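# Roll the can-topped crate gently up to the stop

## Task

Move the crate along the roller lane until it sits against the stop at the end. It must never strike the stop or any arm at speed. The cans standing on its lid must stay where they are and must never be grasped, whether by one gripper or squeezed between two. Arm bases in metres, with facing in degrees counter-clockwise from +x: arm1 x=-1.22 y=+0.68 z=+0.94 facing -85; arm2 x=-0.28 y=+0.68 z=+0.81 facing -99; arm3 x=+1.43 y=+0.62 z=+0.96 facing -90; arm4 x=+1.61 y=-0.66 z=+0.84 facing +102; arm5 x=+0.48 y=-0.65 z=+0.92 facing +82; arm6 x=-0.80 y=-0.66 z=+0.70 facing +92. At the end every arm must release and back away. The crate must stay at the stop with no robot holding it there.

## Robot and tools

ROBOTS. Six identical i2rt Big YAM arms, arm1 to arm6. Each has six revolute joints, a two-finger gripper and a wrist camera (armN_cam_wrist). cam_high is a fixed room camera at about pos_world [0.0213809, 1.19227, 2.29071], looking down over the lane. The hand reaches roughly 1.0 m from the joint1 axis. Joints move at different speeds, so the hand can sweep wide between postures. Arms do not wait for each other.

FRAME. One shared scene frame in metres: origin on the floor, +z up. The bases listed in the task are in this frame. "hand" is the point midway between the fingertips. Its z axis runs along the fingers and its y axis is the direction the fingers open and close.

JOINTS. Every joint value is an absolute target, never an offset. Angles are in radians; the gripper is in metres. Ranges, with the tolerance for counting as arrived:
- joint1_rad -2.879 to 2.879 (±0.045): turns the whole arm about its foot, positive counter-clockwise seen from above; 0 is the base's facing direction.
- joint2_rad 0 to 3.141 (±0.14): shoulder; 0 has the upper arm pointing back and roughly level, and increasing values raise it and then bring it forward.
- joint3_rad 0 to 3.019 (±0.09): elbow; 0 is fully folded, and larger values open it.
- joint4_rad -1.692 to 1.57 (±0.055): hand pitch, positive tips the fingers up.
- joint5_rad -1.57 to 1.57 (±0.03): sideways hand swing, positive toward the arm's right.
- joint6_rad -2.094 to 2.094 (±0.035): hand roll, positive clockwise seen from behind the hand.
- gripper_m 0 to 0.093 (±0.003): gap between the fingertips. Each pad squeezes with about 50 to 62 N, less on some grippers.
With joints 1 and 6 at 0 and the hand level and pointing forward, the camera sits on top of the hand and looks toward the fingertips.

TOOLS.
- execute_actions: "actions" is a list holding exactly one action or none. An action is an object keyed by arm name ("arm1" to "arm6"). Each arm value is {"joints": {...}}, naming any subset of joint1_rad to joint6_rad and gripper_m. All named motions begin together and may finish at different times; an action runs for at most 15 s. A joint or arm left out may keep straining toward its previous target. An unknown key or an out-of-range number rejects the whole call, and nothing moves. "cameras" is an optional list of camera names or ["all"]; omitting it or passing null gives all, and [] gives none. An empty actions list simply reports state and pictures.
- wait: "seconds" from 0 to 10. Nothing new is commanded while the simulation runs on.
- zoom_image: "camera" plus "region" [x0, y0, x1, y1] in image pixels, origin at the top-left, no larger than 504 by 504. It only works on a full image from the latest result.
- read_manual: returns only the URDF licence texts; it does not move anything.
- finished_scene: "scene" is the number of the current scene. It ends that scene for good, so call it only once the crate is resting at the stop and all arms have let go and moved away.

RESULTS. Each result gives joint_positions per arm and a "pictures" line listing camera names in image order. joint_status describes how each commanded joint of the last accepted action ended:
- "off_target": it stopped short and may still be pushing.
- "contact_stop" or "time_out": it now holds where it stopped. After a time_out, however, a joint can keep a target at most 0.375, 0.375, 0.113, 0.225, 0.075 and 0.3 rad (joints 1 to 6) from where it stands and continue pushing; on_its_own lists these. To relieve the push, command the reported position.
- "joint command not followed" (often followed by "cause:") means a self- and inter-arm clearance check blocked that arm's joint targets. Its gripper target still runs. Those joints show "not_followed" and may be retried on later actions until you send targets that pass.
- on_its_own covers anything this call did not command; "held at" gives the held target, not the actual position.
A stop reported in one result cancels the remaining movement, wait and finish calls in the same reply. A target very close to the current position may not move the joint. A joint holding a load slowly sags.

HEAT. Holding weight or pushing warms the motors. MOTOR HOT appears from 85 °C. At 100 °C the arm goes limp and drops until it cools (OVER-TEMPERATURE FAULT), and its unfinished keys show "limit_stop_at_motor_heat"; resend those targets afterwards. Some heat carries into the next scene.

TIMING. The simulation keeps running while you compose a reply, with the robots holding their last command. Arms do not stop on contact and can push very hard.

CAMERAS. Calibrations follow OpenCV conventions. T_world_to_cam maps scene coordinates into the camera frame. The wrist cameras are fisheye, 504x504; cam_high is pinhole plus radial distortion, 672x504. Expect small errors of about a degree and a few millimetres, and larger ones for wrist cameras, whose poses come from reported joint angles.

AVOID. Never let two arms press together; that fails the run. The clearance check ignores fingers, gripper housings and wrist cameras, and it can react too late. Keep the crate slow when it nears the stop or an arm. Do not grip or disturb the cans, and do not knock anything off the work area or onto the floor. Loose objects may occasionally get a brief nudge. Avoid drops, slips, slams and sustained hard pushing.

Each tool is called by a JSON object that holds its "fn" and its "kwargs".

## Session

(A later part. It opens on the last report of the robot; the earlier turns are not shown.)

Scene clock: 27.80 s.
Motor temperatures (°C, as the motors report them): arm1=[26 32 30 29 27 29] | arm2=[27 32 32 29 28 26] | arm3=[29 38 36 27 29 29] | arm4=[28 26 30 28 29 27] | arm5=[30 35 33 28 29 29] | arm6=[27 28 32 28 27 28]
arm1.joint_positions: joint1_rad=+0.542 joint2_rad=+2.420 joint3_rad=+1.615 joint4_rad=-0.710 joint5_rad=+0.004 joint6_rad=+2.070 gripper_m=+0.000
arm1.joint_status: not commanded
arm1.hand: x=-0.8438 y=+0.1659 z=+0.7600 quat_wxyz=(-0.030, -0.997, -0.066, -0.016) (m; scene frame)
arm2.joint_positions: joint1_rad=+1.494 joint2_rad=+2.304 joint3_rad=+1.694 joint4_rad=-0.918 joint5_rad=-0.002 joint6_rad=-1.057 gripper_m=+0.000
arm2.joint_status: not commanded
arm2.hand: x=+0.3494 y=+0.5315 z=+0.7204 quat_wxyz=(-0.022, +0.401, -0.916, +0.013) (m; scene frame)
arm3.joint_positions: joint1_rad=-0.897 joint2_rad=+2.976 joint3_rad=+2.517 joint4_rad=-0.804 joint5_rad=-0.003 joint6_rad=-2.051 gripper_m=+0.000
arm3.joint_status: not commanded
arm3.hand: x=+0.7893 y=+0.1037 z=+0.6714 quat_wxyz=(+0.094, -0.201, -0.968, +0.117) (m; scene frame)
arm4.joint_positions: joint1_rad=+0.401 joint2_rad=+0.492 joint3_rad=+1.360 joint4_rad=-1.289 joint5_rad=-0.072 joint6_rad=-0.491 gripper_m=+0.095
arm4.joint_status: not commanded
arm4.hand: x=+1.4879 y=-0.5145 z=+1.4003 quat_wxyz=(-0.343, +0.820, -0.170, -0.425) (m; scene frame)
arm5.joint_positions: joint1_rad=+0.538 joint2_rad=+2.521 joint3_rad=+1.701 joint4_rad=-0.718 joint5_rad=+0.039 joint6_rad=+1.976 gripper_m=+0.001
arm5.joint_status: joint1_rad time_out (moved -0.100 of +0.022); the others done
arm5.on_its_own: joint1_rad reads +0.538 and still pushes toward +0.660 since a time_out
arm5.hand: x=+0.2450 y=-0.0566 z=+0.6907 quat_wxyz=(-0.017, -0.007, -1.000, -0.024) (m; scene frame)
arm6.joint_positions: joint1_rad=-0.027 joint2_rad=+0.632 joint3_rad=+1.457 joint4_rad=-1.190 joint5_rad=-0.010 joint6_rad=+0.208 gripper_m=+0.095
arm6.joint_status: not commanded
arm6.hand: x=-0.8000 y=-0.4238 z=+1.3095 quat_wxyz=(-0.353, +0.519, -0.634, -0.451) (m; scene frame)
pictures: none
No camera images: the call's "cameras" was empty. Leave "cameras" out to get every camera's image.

{"fn": "execute_actions", "kwargs": {"actions": [{"arm5":{"joints":{"joint1_rad":0.56,"joint2_rad":2.58,"joint3_rad":1.64,"joint4_rad":-0.64,"joint6_rad":1.87}}}], "cameras": ["arm5_cam_wrist"]}}

{"fn": "execute_actions", "kwargs": {"actions": [{"arm5":{"joints":{"joint1_rad":0.44,"joint6_rad":1.75}}}], "cameras": []}}

{"fn": "execute_actions", "kwargs": {"actions": [{"arm5":{"joints":{"joint1_rad":0.32,"joint6_rad":1.63,"joint2_rad":2.61}}}], "cameras": []}}

{"fn": "execute_actions", "kwargs": {"actions": [{"arm5":{"joints":{"joint1_rad":0.2,"joint6_rad":1.51}}}], "cameras": ["arm5_cam_wrist","cam_high"]}}

Scene clock: 30.17 s.
Motor temperatures (°C, as the motors report them): arm1=[26 32 30 29 27 29] | arm2=[27 32 32 29 28 26] | arm3=[29 38 36 27 29 29] | arm4=[28 26 30 28 29 27] | arm5=[30 35 33 28 29 29] | arm6=[27 28 32 28 27 28]
arm1.joint_positions: joint1_rad=+0.542 joint2_rad=+2.420 joint3_rad=+1.615 joint4_rad=-0.710 joint5_rad=+0.004 joint6_rad=+2.070 gripper_m=+0.000
arm1.joint_status: not commanded
arm1.hand: x=-0.8438 y=+0.1659 z=+0.7600 quat_wxyz=(-0.030, -0.997, -0.066, -0.016) (m; scene frame)
arm2.joint_positions: joint1_rad=+1.494 joint2_rad=+2.304 joint3_rad=+1.694 joint4_rad=-0.918 joint5_rad=-0.002 joint6_rad=-1.057 gripper_m=+0.000
arm2.joint_status: not commanded
arm2.hand: x=+0.3494 y=+0.5315 z=+0.7204 quat_wxyz=(-0.022, +0.401, -0.916, +0.013) (m; scene frame)
arm3.joint_positions: joint1_rad=-0.897 joint2_rad=+2.976 joint3_rad=+2.517 joint4_rad=-0.804 joint5_rad=-0.003 joint6_rad=-2.051 gripper_m=+0.000
arm3.joint_status: not commanded
arm3.hand: x=+0.7893 y=+0.1037 z=+0.6714 quat_wxyz=(+0.094, -0.201, -0.968, +0.117) (m; scene frame)
arm4.joint_positions: joint1_rad=+0.401 joint2_rad=+0.492 joint3_rad=+1.360 joint4_rad=-1.289 joint5_rad=-0.072 joint6_rad=-0.491 gripper_m=+0.095
arm4.joint_status: not commanded
arm4.hand: x=+1.4879 y=-0.5145 z=+1.4003 quat_wxyz=(-0.343, +0.820, -0.170, -0.425) (m; scene frame)
arm5.joint_positions: joint1_rad=+0.430 joint2_rad=+2.504 joint3_rad=+1.626 joint4_rad=-0.650 joint5_rad=+0.037 joint6_rad=+1.867 gripper_m=+0.001
arm5.joint_status: joint1_rad time_out (moved -0.108 of +0.022); the others done
arm5.on_its_own: joint1_rad reads +0.430 and still pushes toward +0.560 since a time_out
arm5.hand: x=+0.3150 y=-0.0511 z=+0.6830 quat_wxyz=(-0.018, -0.007, -0.999, -0.027) (m; scene frame)
arm6.joint_positions: joint1_rad=-0.027 joint2_rad=+0.632 joint3_rad=+1.457 joint4_rad=-1.190 joint5_rad=-0.010 joint6_rad=+0.208 gripper_m=+0.095
arm6.joint_status: not commanded
arm6.hand: x=-0.8000 y=-0.4238 z=+1.3095 quat_wxyz=(-0.353, +0.519, -0.634, -0.451) (m; scene frame)
pictures: arm5_cam_wrist
camera_calibration (this result's frames):
arm5_cam_wrist: T_world_to_cam=[[-0.0162274, -0.998269, -0.0565358, -0.00996136], [-0.834974, -0.0175762, 0.550009, -0.10768], [-0.55005, 0.0561312, -0.833243, 0.872337], [0, 0, 0, 1]] pos_world=[0.389757, -0.060802, 0.785531]
Images, in order (width x height): arm5_cam_wrist 504x504.

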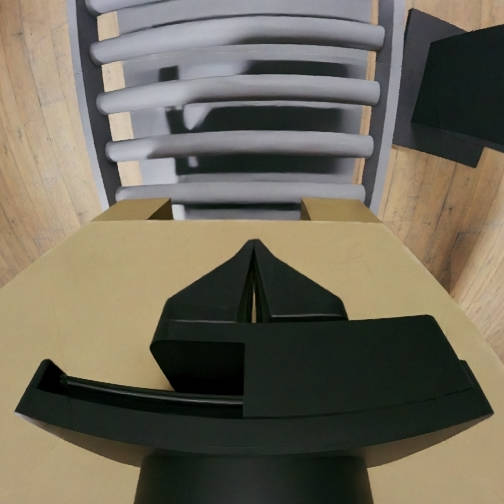

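not run: a stop came earlier in this reply.

not run: a stop came earlier in this reply.

not run: a stop came earlier in this reply.

{"fn": "execute_actions", "kwargs": {"actions": [{"arm5":{"joints":{"joint1_rad":0.42,"joint6_rad":1.73}}}], "cameras": []}}

{"fn": "execute_actions", "kwargs": {"actions": [{"arm5":{"joints":{"joint1_rad":0.28,"joint6_rad":1.59}}}], "cameras": []}}

{"fn": "execute_actions", "kwargs": {"actions": [{"arm5":{"joints":{"joint1_rad":0.14,"joint6_rad":1.45,"joint4_rad":-0.69}}}], "cameras": []}}

{"fn": "execute_actions", "kwargs": {"actions": [{"arm5":{"joints":{"joint1_rad":0.0,"joint6_rad":1.31}}}], "cameras": ["arm5_cam_wrist","cam_high"]}}

Scene clock: 32.73 s.
Motor temperatures (°C, as the motors report them): arm1=[26 32 30 29 27 29] | arm2=[27 32 32 29 28 26] | arm3=[29 39 36 27 29 29] | arm4=[28 26 31 28 29 27] | arm5=[30 35 33 28 29 29] | arm6=[27 28 32 28 27 28]
arm1.joint_positions: joint1_rad=+0.542 joint2_rad=+2.420 joint3_rad=+1.615 joint4_rad=-0.710 joint5_rad=+0.004 joint6_rad=+2.070 gripper_m=+0.000
arm1.joint_status: not commanded
arm1.hand: x=-0.8438 y=+0.1659 z=+0.7600 quat_wxyz=(-0.030, -0.997, -0.066, -0.016) (m; scene frame)
arm2.joint_positions: joint1_rad=+1.494 joint2_rad=+2.304 joint3_rad=+1.694 joint4_rad=-0.918 joint5_rad=-0.002 joint6_rad=-1.057 gripper_m=+0.000
arm2.joint_status: not commanded
arm2.hand: x=+0.3494 y=+0.5315 z=+0.7204 quat_wxyz=(-0.022, +0.401, -0.916, +0.013) (m; scene frame)
arm3.joint_positions: joint1_rad=-0.897 joint2_rad=+2.976 joint3_rad=+2.517 joint4_rad=-0.804 joint5_rad=-0.003 joint6_rad=-2.051 gripper_m=+0.000
arm3.joint_status: not commanded
arm3.hand: x=+0.7893 y=+0.1037 z=+0.6714 quat_wxyz=(+0.094, -0.201, -0.968, +0.117) (m; scene frame)
arm4.joint_positions: joint1_rad=+0.401 joint2_rad=+0.492 joint3_rad=+1.360 joint4_rad=-1.289 joint5_rad=-0.072 joint6_rad=-0.491 gripper_m=+0.095
arm4.joint_status: not commanded
arm4.hand: x=+1.4879 y=-0.5145 z=+1.4003 quat_wxyz=(-0.343, +0.820, -0.170, -0.425) (m; scene frame)
arm5.joint_positions: joint1_rad=+0.252 joint2_rad=+2.521 joint3_rad=+1.626 joint4_rad=-0.650 joint5_rad=+0.019 joint6_rad=+1.712 gripper_m=+0.001
arm5.joint_status: joint1_rad time_out (moved -0.178 of -0.010); the others done
arm5.on_its_own: joint1_rad reads +0.252 and still pushes toward +0.420 since a time_out
arm5.hand: x=+0.4212 y=-0.0374 z=+0.6741 quat_wxyz=(-0.014, -0.018, -1.000, -0.015) (m; scene frame)
arm6.joint_positions: joint1_rad=-0.027 joint2_rad=+0.632 joint3_rad=+1.457 joint4_rad=-1.190 joint5_rad=-0.010 joint6_rad=+0.208 gripper_m=+0.095
arm6.joint_status: not commanded
arm6.hand: x=-0.8000 y=-0.4238 z=+1.3095 quat_wxyz=(-0.353, +0.519, -0.634, -0.451) (m; scene frame)
pictures: none
No camera images: the call's "cameras" was empty. Leave "cameras" out to get every camera's image.

not run: a stop came earlier in this reply.

not run: a stop came earlier in this reply.

not run: a stop came earlier in this reply.

{"fn": "execute_actions", "kwargs": {"actions": [{"arm5":{"joints":{"joint1_rad":0.32,"joint2_rad":2.54,"joint6_rad":1.6,"joint4_rad":-0.69}}}], "cameras": ["arm5_cam_wrist","cam_high"]}}

{"fn": "zoom_image", "kwargs": {"camera": "cam_high", "region": [210, 170, 410, 300]}}

{"fn": "execute_actions", "kwargs": {"actions": [{"arm5":{"joints":{"joint1_rad":0.22,"joint6_rad":1.5}}}], "cameras": []}}

Scene clock: 34.97 s.
Motor temperatures (°C, as the motors report them): arm1=[26 33 30 29 27 29] | arm2=[27 32 32 29 28 26] | arm3=[29 39 36 27 29 29] | arm4=[28 26 31 28 29 27] | arm5=[30 35 33 28 29 29] | arm6=[27 28 32 28 27 28]
arm1.joint_positions: joint1_rad=+0.542 joint2_rad=+2.420 joint3_rad=+1.615 joint4_rad=-0.710 joint5_rad=+0.004 joint6_rad=+2.070 gripper_m=+0.000
arm1.joint_status: not commanded
arm1.hand: x=-0.8438 y=+0.1659 z=+0.7600 quat_wxyz=(-0.030, -0.997, -0.066, -0.016) (m; scene frame)
arm2.joint_positions: joint1_rad=+1.494 joint2_rad=+2.304 joint3_rad=+1.694 joint4_rad=-0.918 joint5_rad=-0.002 joint6_rad=-1.057 gripper_m=+0.000
arm2.joint_status: not commanded
arm2.hand: x=+0.3494 y=+0.5315 z=+0.7204 quat_wxyz=(-0.022, +0.401, -0.916, +0.013) (m; scene frame)
arm3.joint_positions: joint1_rad=-0.897 joint2_rad=+2.976 joint3_rad=+2.517 joint4_rad=-0.804 joint5_rad=-0.003 joint6_rad=-2.051 gripper_m=+0.000
arm3.joint_status: not commanded
arm3.hand: x=+0.7893 y=+0.1037 z=+0.6714 quat_wxyz=(+0.094, -0.201, -0.968, +0.117) (m; scene frame)
arm4.joint_positions: joint1_rad=+0.401 joint2_rad=+0.492 joint3_rad=+1.360 joint4_rad=-1.289 joint5_rad=-0.072 joint6_rad=-0.491 gripper_m=+0.095
arm4.joint_status: not commanded
arm4.hand: x=+1.4879 y=-0.5145 z=+1.4003 quat_wxyz=(-0.343, +0.820, -0.170, -0.425) (m; scene frame)
arm5.joint_positions: joint1_rad=+0.200 joint2_rad=+2.521 joint3_rad=+1.624 joint4_rad=-0.682 joint5_rad=+0.014 joint6_rad=+1.616 gripper_m=+0.001
arm5.joint_status: joint1_rad time_out (moved -0.053 of +0.068); the others done
arm5.on_its_own: joint1_rad reads +0.200 and still pushes toward +0.320 since a time_out
arm5.hand: x=+0.4529 y=-0.0440 z=+0.6739 quat_wxyz=(-0.013, +0.003, -1.000, +0.002) (m; scene frame)
arm6.joint_positions: joint1_rad=-0.027 joint2_rad=+0.632 joint3_rad=+1.457 joint4_rad=-1.190 joint5_rad=-0.010 joint6_rad=+0.208 gripper_m=+0.095
arm6.joint_status: not commanded
arm6.hand: x=-0.8000 y=-0.4238 z=+1.3095 quat_wxyz=(-0.353, +0.519, -0.634, -0.451) (m; scene frame)
pictures: arm5_cam_wrist, cam_high
camera_calibration (this result's frames):
arm5_cam_wrist: T_world_to_cam=[[0.00344432, -0.999992, 0.00208682, -0.0496184], [-0.829719, -0.00169301, 0.558179, 0.00538995], [-0.558171, -0.00365402, -0.829718, 0.938861], [0, 0, 0, 1]] pos_world=[0.528688, -0.0461782, 0.776085]
Images, in order (width x height): arm5_cam_wrist 504x504, cam_high 672x504.

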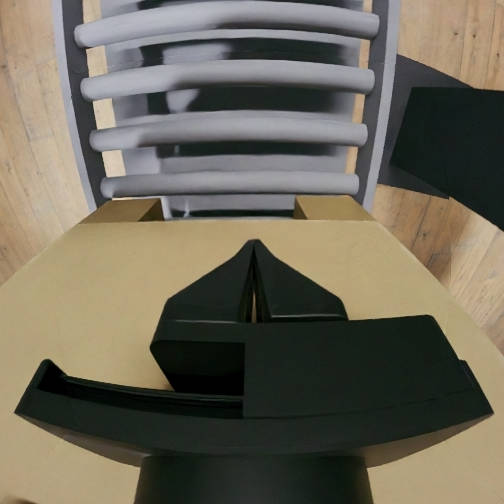

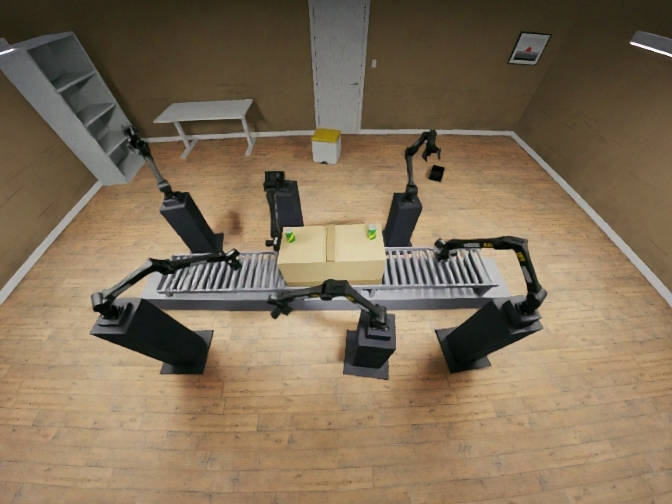

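Region (210, 170, 410, 300) of cam_high's 672x504 image, scaled by 2.520, with more detail than that image has; it fills the top 328 rows of this view, and the rest is white.

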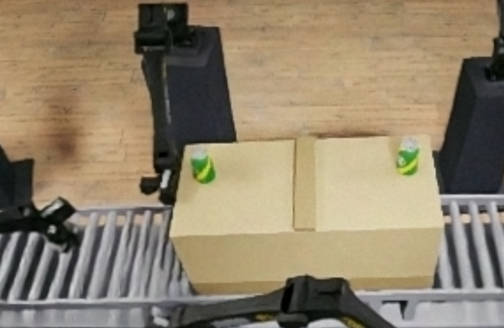

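not run: a stop came earlier in this reply.

{"fn": "execute_actions", "kwargs": {"actions": [{"arm5":{"joints":{"joint1_rad":0.22,"joint2_rad":2.42,"joint3_rad":1.47,"joint4_rad":-0.66,"joint6_rad":1.52}}}], "cameras": ["arm5_cam_wrist"]}}

{"fn": "execute_actions", "kwargs": {"actions": [{"arm5":{"joints":{"joint1_rad":0.1,"joint6_rad":1.41}}}], "cameras": ["arm5_cam_wrist"]}}

Scene clock: 37.43 s.
Motor temperatures (°C, as the motors report them): arm1=[26 33 30 29 27 29] | arm2=[27 32 32 29 28 26] | arm3=[29 39 37 27 29 29] | arm4=[28 26 31 28 29 27] | arm5=[30 35 32 28 29 29] | arm6=[27 28 32 28 27 28]
arm1.joint_positions: joint1_rad=+0.542 joint2_rad=+2.420 joint3_rad=+1.615 joint4_rad=-0.710 joint5_rad=+0.004 joint6_rad=+2.070 gripper_m=+0.000
arm1.joint_status: not commanded
arm1.hand: x=-0.8438 y=+0.1659 z=+0.7600 quat_wxyz=(-0.030, -0.997, -0.066, -0.016) (m; scene frame)
arm2.joint_positions: joint1_rad=+1.494 joint2_rad=+2.304 joint3_rad=+1.694 joint4_rad=-0.918 joint5_rad=-0.002 joint6_rad=-1.057 gripper_m=+0.000
arm2.joint_status: not commanded
arm2.hand: x=+0.3494 y=+0.5315 z=+0.7204 quat_wxyz=(-0.022, +0.401, -0.916, +0.013) (m; scene frame)
arm3.joint_positions: joint1_rad=-0.897 joint2_rad=+2.976 joint3_rad=+2.517 joint4_rad=-0.804 joint5_rad=-0.003 joint6_rad=-2.051 gripper_m=+0.000
arm3.joint_status: not commanded
arm3.hand: x=+0.7893 y=+0.1037 z=+0.6714 quat_wxyz=(+0.094, -0.201, -0.968, +0.117) (m; scene frame)
arm4.joint_positions: joint1_rad=+0.401 joint2_rad=+0.492 joint3_rad=+1.360 joint4_rad=-1.289 joint5_rad=-0.072 joint6_rad=-0.491 gripper_m=+0.095
arm4.joint_status: not commanded
arm4.hand: x=+1.4879 y=-0.5145 z=+1.4003 quat_wxyz=(-0.343, +0.820, -0.170, -0.425) (m; scene frame)
arm5.joint_positions: joint1_rad=+0.081 joint2_rad=+2.443 joint3_rad=+1.475 joint4_rad=-0.664 joint5_rad=+0.037 joint6_rad=+1.515 gripper_m=+0.001
arm5.joint_status: joint1_rad time_out (moved -0.118 of +0.020); the others done
arm5.on_its_own: joint1_rad reads +0.081 and still pushes toward +0.220 since a time_out
arm5.hand: x=+0.5253 y=-0.0938 z=+0.6857 quat_wxyz=(-0.023, -0.005, -0.999, +0.030) (m; scene frame)
arm6.joint_positions: joint1_rad=-0.027 joint2_rad=+0.632 joint3_rad=+1.457 joint4_rad=-1.190 joint5_rad=-0.010 joint6_rad=+0.208 gripper_m=+0.095
arm6.joint_status: not commanded
arm6.hand: x=-0.8000 y=-0.4238 z=+1.3095 quat_wxyz=(-0.353, +0.519, -0.634, -0.451) (m; scene frame)
pictures: arm5_cam_wrist
camera_calibration (this result's frames):
arm5_cam_wrist: T_world_to_cam=[[-0.0146196, -0.998242, 0.0574372, -0.12796], [-0.839982, 0.0434229, 0.540874, 0.0803133], [-0.542417, -0.0403388, -0.83914, 0.983655], [0, 0, 0, 1]] pos_world=[0.599143, -0.0915428, 0.789335]
Images, in order (width x height): arm5_cam_wrist 504x504.

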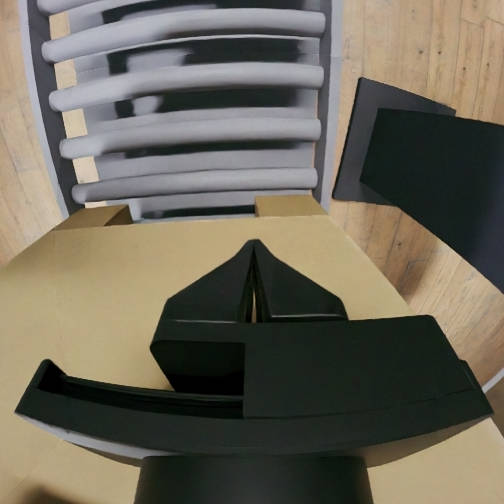

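not run: a stop came earlier in this reply.

{"fn": "execute_actions", "kwargs": {"actions": [{"arm5":{"joints":{"joint1_rad":0.09,"joint6_rad":1.4}}}], "cameras": []}}

{"fn": "execute_actions", "kwargs": {"actions": [{"arm5":{"joints":{"joint1_rad":-0.03,"joint6_rad":1.28,"joint3_rad":1.52,"joint2_rad":2.46}}}], "cameras": ["arm5_cam_wrist"]}}

Scene clock: 39.53 s.
Motor temperatures (°C, as the motors report them): arm1=[26 33 30 29 27 29] | arm2=[27 32 32 29 28 26] | arm3=[29 39 37 27 29 29] | arm4=[28 26 31 28 29 27] | arm5=[30 35 32 28 30 29] | arm6=[27 28 32 28 27 28]
arm1.joint_positions: joint1_rad=+0.542 joint2_rad=+2.420 joint3_rad=+1.615 joint4_rad=-0.710 joint5_rad=+0.004 joint6_rad=+2.070 gripper_m=+0.000
arm1.joint_status: not commanded
arm1.hand: x=-0.8438 y=+0.1659 z=+0.7600 quat_wxyz=(-0.030, -0.997, -0.066, -0.016) (m; scene frame)
arm2.joint_positions: joint1_rad=+1.494 joint2_rad=+2.304 joint3_rad=+1.694 joint4_rad=-0.918 joint5_rad=-0.002 joint6_rad=-1.057 gripper_m=+0.000
arm2.joint_status: not commanded
arm2.hand: x=+0.3494 y=+0.5315 z=+0.7204 quat_wxyz=(-0.022, +0.401, -0.916, +0.013) (m; scene frame)
arm3.joint_positions: joint1_rad=-0.897 joint2_rad=+2.976 joint3_rad=+2.517 joint4_rad=-0.804 joint5_rad=-0.003 joint6_rad=-2.051 gripper_m=+0.000
arm3.joint_status: not commanded
arm3.hand: x=+0.7893 y=+0.1037 z=+0.6714 quat_wxyz=(+0.094, -0.201, -0.968, +0.117) (m; scene frame)
arm4.joint_positions: joint1_rad=+0.401 joint2_rad=+0.492 joint3_rad=+1.360 joint4_rad=-1.289 joint5_rad=-0.072 joint6_rad=-0.491 gripper_m=+0.095
arm4.joint_status: not commanded
arm4.hand: x=+1.4879 y=-0.5145 z=+1.4003 quat_wxyz=(-0.343, +0.820, -0.170, -0.425) (m; scene frame)
arm5.joint_positions: joint1_rad=-0.042 joint2_rad=+2.443 joint3_rad=+1.477 joint4_rad=-0.647 joint5_rad=+0.048 joint6_rad=+1.390 gripper_m=+0.001
arm5.joint_status: joint1_rad time_out (moved -0.124 of +0.009); the others done
arm5.on_its_own: joint1_rad reads -0.042 and still pushes toward +0.090 since a time_out
arm5.hand: x=+0.5963 y=-0.0984 z=+0.6869 quat_wxyz=(-0.026, -0.004, -0.999, +0.024) (m; scene frame)
arm6.joint_positions: joint1_rad=-0.027 joint2_rad=+0.632 joint3_rad=+1.457 joint4_rad=-1.190 joint5_rad=-0.010 joint6_rad=+0.208 gripper_m=+0.095
arm6.joint_status: not commanded
arm6.hand: x=-0.8000 y=-0.4238 z=+1.3095 quat_wxyz=(-0.353, +0.519, -0.634, -0.451) (m; scene frame)
pictures: none
No camera images: the call's "cameras" was empty. Leave "cameras" out to get every camera's image.

not run: a stop came earlier in this reply.

{"fn": "execute_actions", "kwargs": {"actions": [{"arm5":{"joints":{"joint1_rad":-0.03,"joint6_rad":1.28,"joint3_rad":1.52,"joint2_rad":2.46,"joint4_rad":-0.69}}}], "cameras": []}}

{"fn": "execute_actions", "kwargs": {"actions": [{"arm5":{"joints":{"joint1_rad":-0.14,"joint6_rad":1.17,"joint3_rad":1.57,"joint2_rad":2.49}}}], "cameras": ["cam_high"]}}

Scene clock: 41.77 s.
Motor temperatures (°C, as the motors report them): arm1=[26 33 30 29 27 29] | arm2=[27 32 32 29 28 26] | arm3=[29 39 37 27 29 29] | arm4=[28 26 31 28 29 27] | arm5=[30 35 32 28 30 29] | arm6=[27 28 32 28 27 28]
arm1.joint_positions: joint1_rad=+0.542 joint2_rad=+2.420 joint3_rad=+1.615 joint4_rad=-0.710 joint5_rad=+0.004 joint6_rad=+2.070 gripper_m=+0.000
arm1.joint_status: not commanded
arm1.hand: x=-0.8438 y=+0.1659 z=+0.7600 quat_wxyz=(-0.030, -0.997, -0.066, -0.016) (m; scene frame)
arm2.joint_positions: joint1_rad=+1.494 joint2_rad=+2.304 joint3_rad=+1.694 joint4_rad=-0.918 joint5_rad=-0.002 joint6_rad=-1.057 gripper_m=+0.000
arm2.joint_status: not commanded
arm2.hand: x=+0.3494 y=+0.5315 z=+0.7204 quat_wxyz=(-0.022, +0.401, -0.916, +0.013) (m; scene frame)
arm3.joint_positions: joint1_rad=-0.897 joint2_rad=+2.976 joint3_rad=+2.517 joint4_rad=-0.804 joint5_rad=-0.003 joint6_rad=-2.051 gripper_m=+0.000
arm3.joint_status: not commanded
arm3.hand: x=+0.7893 y=+0.1037 z=+0.6714 quat_wxyz=(+0.094, -0.201, -0.968, +0.117) (m; scene frame)
arm4.joint_positions: joint1_rad=+0.401 joint2_rad=+0.492 joint3_rad=+1.360 joint4_rad=-1.289 joint5_rad=-0.072 joint6_rad=-0.491 gripper_m=+0.095
arm4.joint_status: not commanded
arm4.hand: x=+1.4879 y=-0.5145 z=+1.4003 quat_wxyz=(-0.343, +0.820, -0.170, -0.425) (m; scene frame)
arm5.joint_positions: joint1_rad=-0.160 joint2_rad=+2.443 joint3_rad=+1.518 joint4_rad=-0.669 joint5_rad=+0.048 joint6_rad=+1.272 gripper_m=+0.001
arm5.joint_status: joint1_rad time_out (moved -0.117 of +0.012); the others done
arm5.on_its_own: joint1_rad reads -0.160 and still pushes toward -0.030 since a time_out
arm5.hand: x=+0.6650 y=-0.0996 z=+0.6963 quat_wxyz=(-0.025, -0.004, -1.000, +0.017) (m; scene frame)
arm6.joint_positions: joint1_rad=-0.027 joint2_rad=+0.632 joint3_rad=+1.457 joint4_rad=-1.190 joint5_rad=-0.010 joint6_rad=+0.208 gripper_m=+0.095
arm6.joint_status: not commanded
arm6.hand: x=-0.8000 y=-0.4238 z=+1.3095 quat_wxyz=(-0.353, +0.519, -0.634, -0.451) (m; scene frame)
pictures: none
No camera images: the call's "cameras" was empty. Leave "cameras" out to get every camera's image.

not run: a stop came earlier in this reply.

{"fn": "execute_actions", "kwargs": {"actions": [{"arm5":{"joints":{"joint1_rad":-0.14,"joint6_rad":1.17,"joint3_rad":1.57,"joint2_rad":2.5}}}], "cameras": ["cam_high"]}}

{"fn": "zoom_image", "kwargs": {"camera": "cam_high", "region": [190, 180, 350, 290]}}

Scene clock: 43.83 s.
Motor temperatures (°C, as the motors report them): arm1=[26 33 30 29 27 29] | arm2=[27 32 33 29 28 26] | arm3=[29 40 37 27 29 29] | arm4=[28 26 31 28 29 27] | arm5=[30 35 32 28 30 29] | arm6=[27 28 32 28 27 28]
arm1.joint_positions: joint1_rad=+0.542 joint2_rad=+2.420 joint3_rad=+1.615 joint4_rad=-0.710 joint5_rad=+0.004 joint6_rad=+2.070 gripper_m=+0.000
arm1.joint_status: not commanded
arm1.hand: x=-0.8438 y=+0.1659 z=+0.7600 quat_wxyz=(-0.030, -0.997, -0.066, -0.016) (m; scene frame)
arm2.joint_positions: joint1_rad=+1.494 joint2_rad=+2.304 joint3_rad=+1.694 joint4_rad=-0.918 joint5_rad=-0.002 joint6_rad=-1.057 gripper_m=+0.000
arm2.joint_status: not commanded
arm2.hand: x=+0.3494 y=+0.5315 z=+0.7204 quat_wxyz=(-0.022, +0.401, -0.916, +0.013) (m; scene frame)
arm3.joint_positions: joint1_rad=-0.897 joint2_rad=+2.976 joint3_rad=+2.517 joint4_rad=-0.804 joint5_rad=-0.003 joint6_rad=-2.051 gripper_m=+0.000
arm3.joint_status: not commanded
arm3.hand: x=+0.7893 y=+0.1037 z=+0.6714 quat_wxyz=(+0.094, -0.201, -0.968, +0.117) (m; scene frame)
arm4.joint_positions: joint1_rad=+0.401 joint2_rad=+0.492 joint3_rad=+1.360 joint4_rad=-1.289 joint5_rad=-0.072 joint6_rad=-0.491 gripper_m=+0.095
arm4.joint_status: not commanded
arm4.hand: x=+1.4879 y=-0.5145 z=+1.4003 quat_wxyz=(-0.343, +0.820, -0.170, -0.425) (m; scene frame)
arm5.joint_positions: joint1_rad=-0.264 joint2_rad=+2.470 joint3_rad=+1.585 joint4_rad=-0.669 joint5_rad=+0.043 joint6_rad=+1.169 gripper_m=+0.001
arm5.joint_status: joint1_rad time_out (moved -0.104 of +0.020); the others done
arm5.on_its_own: joint1_rad reads -0.264 and still pushes toward -0.140 since a time_out
arm5.hand: x=+0.7314 y=-0.0967 z=+0.6974 quat_wxyz=(-0.029, -0.005, -1.000, +0.000) (m; scene frame)
arm6.joint_positions: joint1_rad=-0.027 joint2_rad=+0.632 joint3_rad=+1.457 joint4_rad=-1.190 joint5_rad=-0.010 joint6_rad=+0.208 gripper_m=+0.095
arm6.joint_status: not commanded
arm6.hand: x=-0.8000 y=-0.4238 z=+1.3095 quat_wxyz=(-0.353, +0.519, -0.634, -0.451) (m; scene frame)
pictures: cam_high
Images, in order (width x height): cam_high 672x504.

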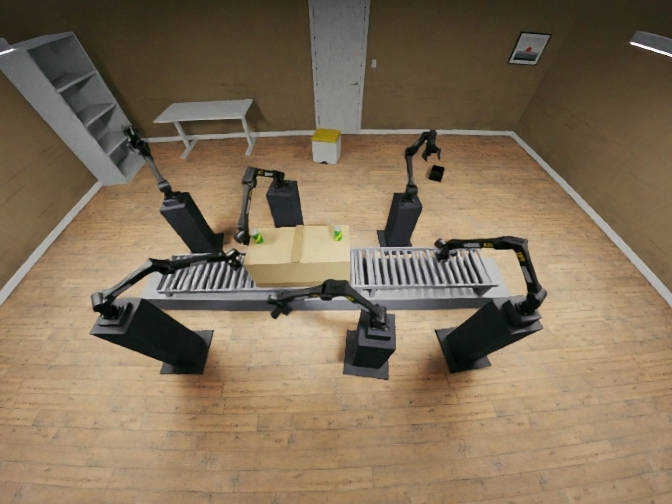

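Region (190, 180, 350, 290) of cam_high's 672x504 image, scaled by 3.150, with more detail than that image has; it fills the top 346 rows of this view, and the rest is white.

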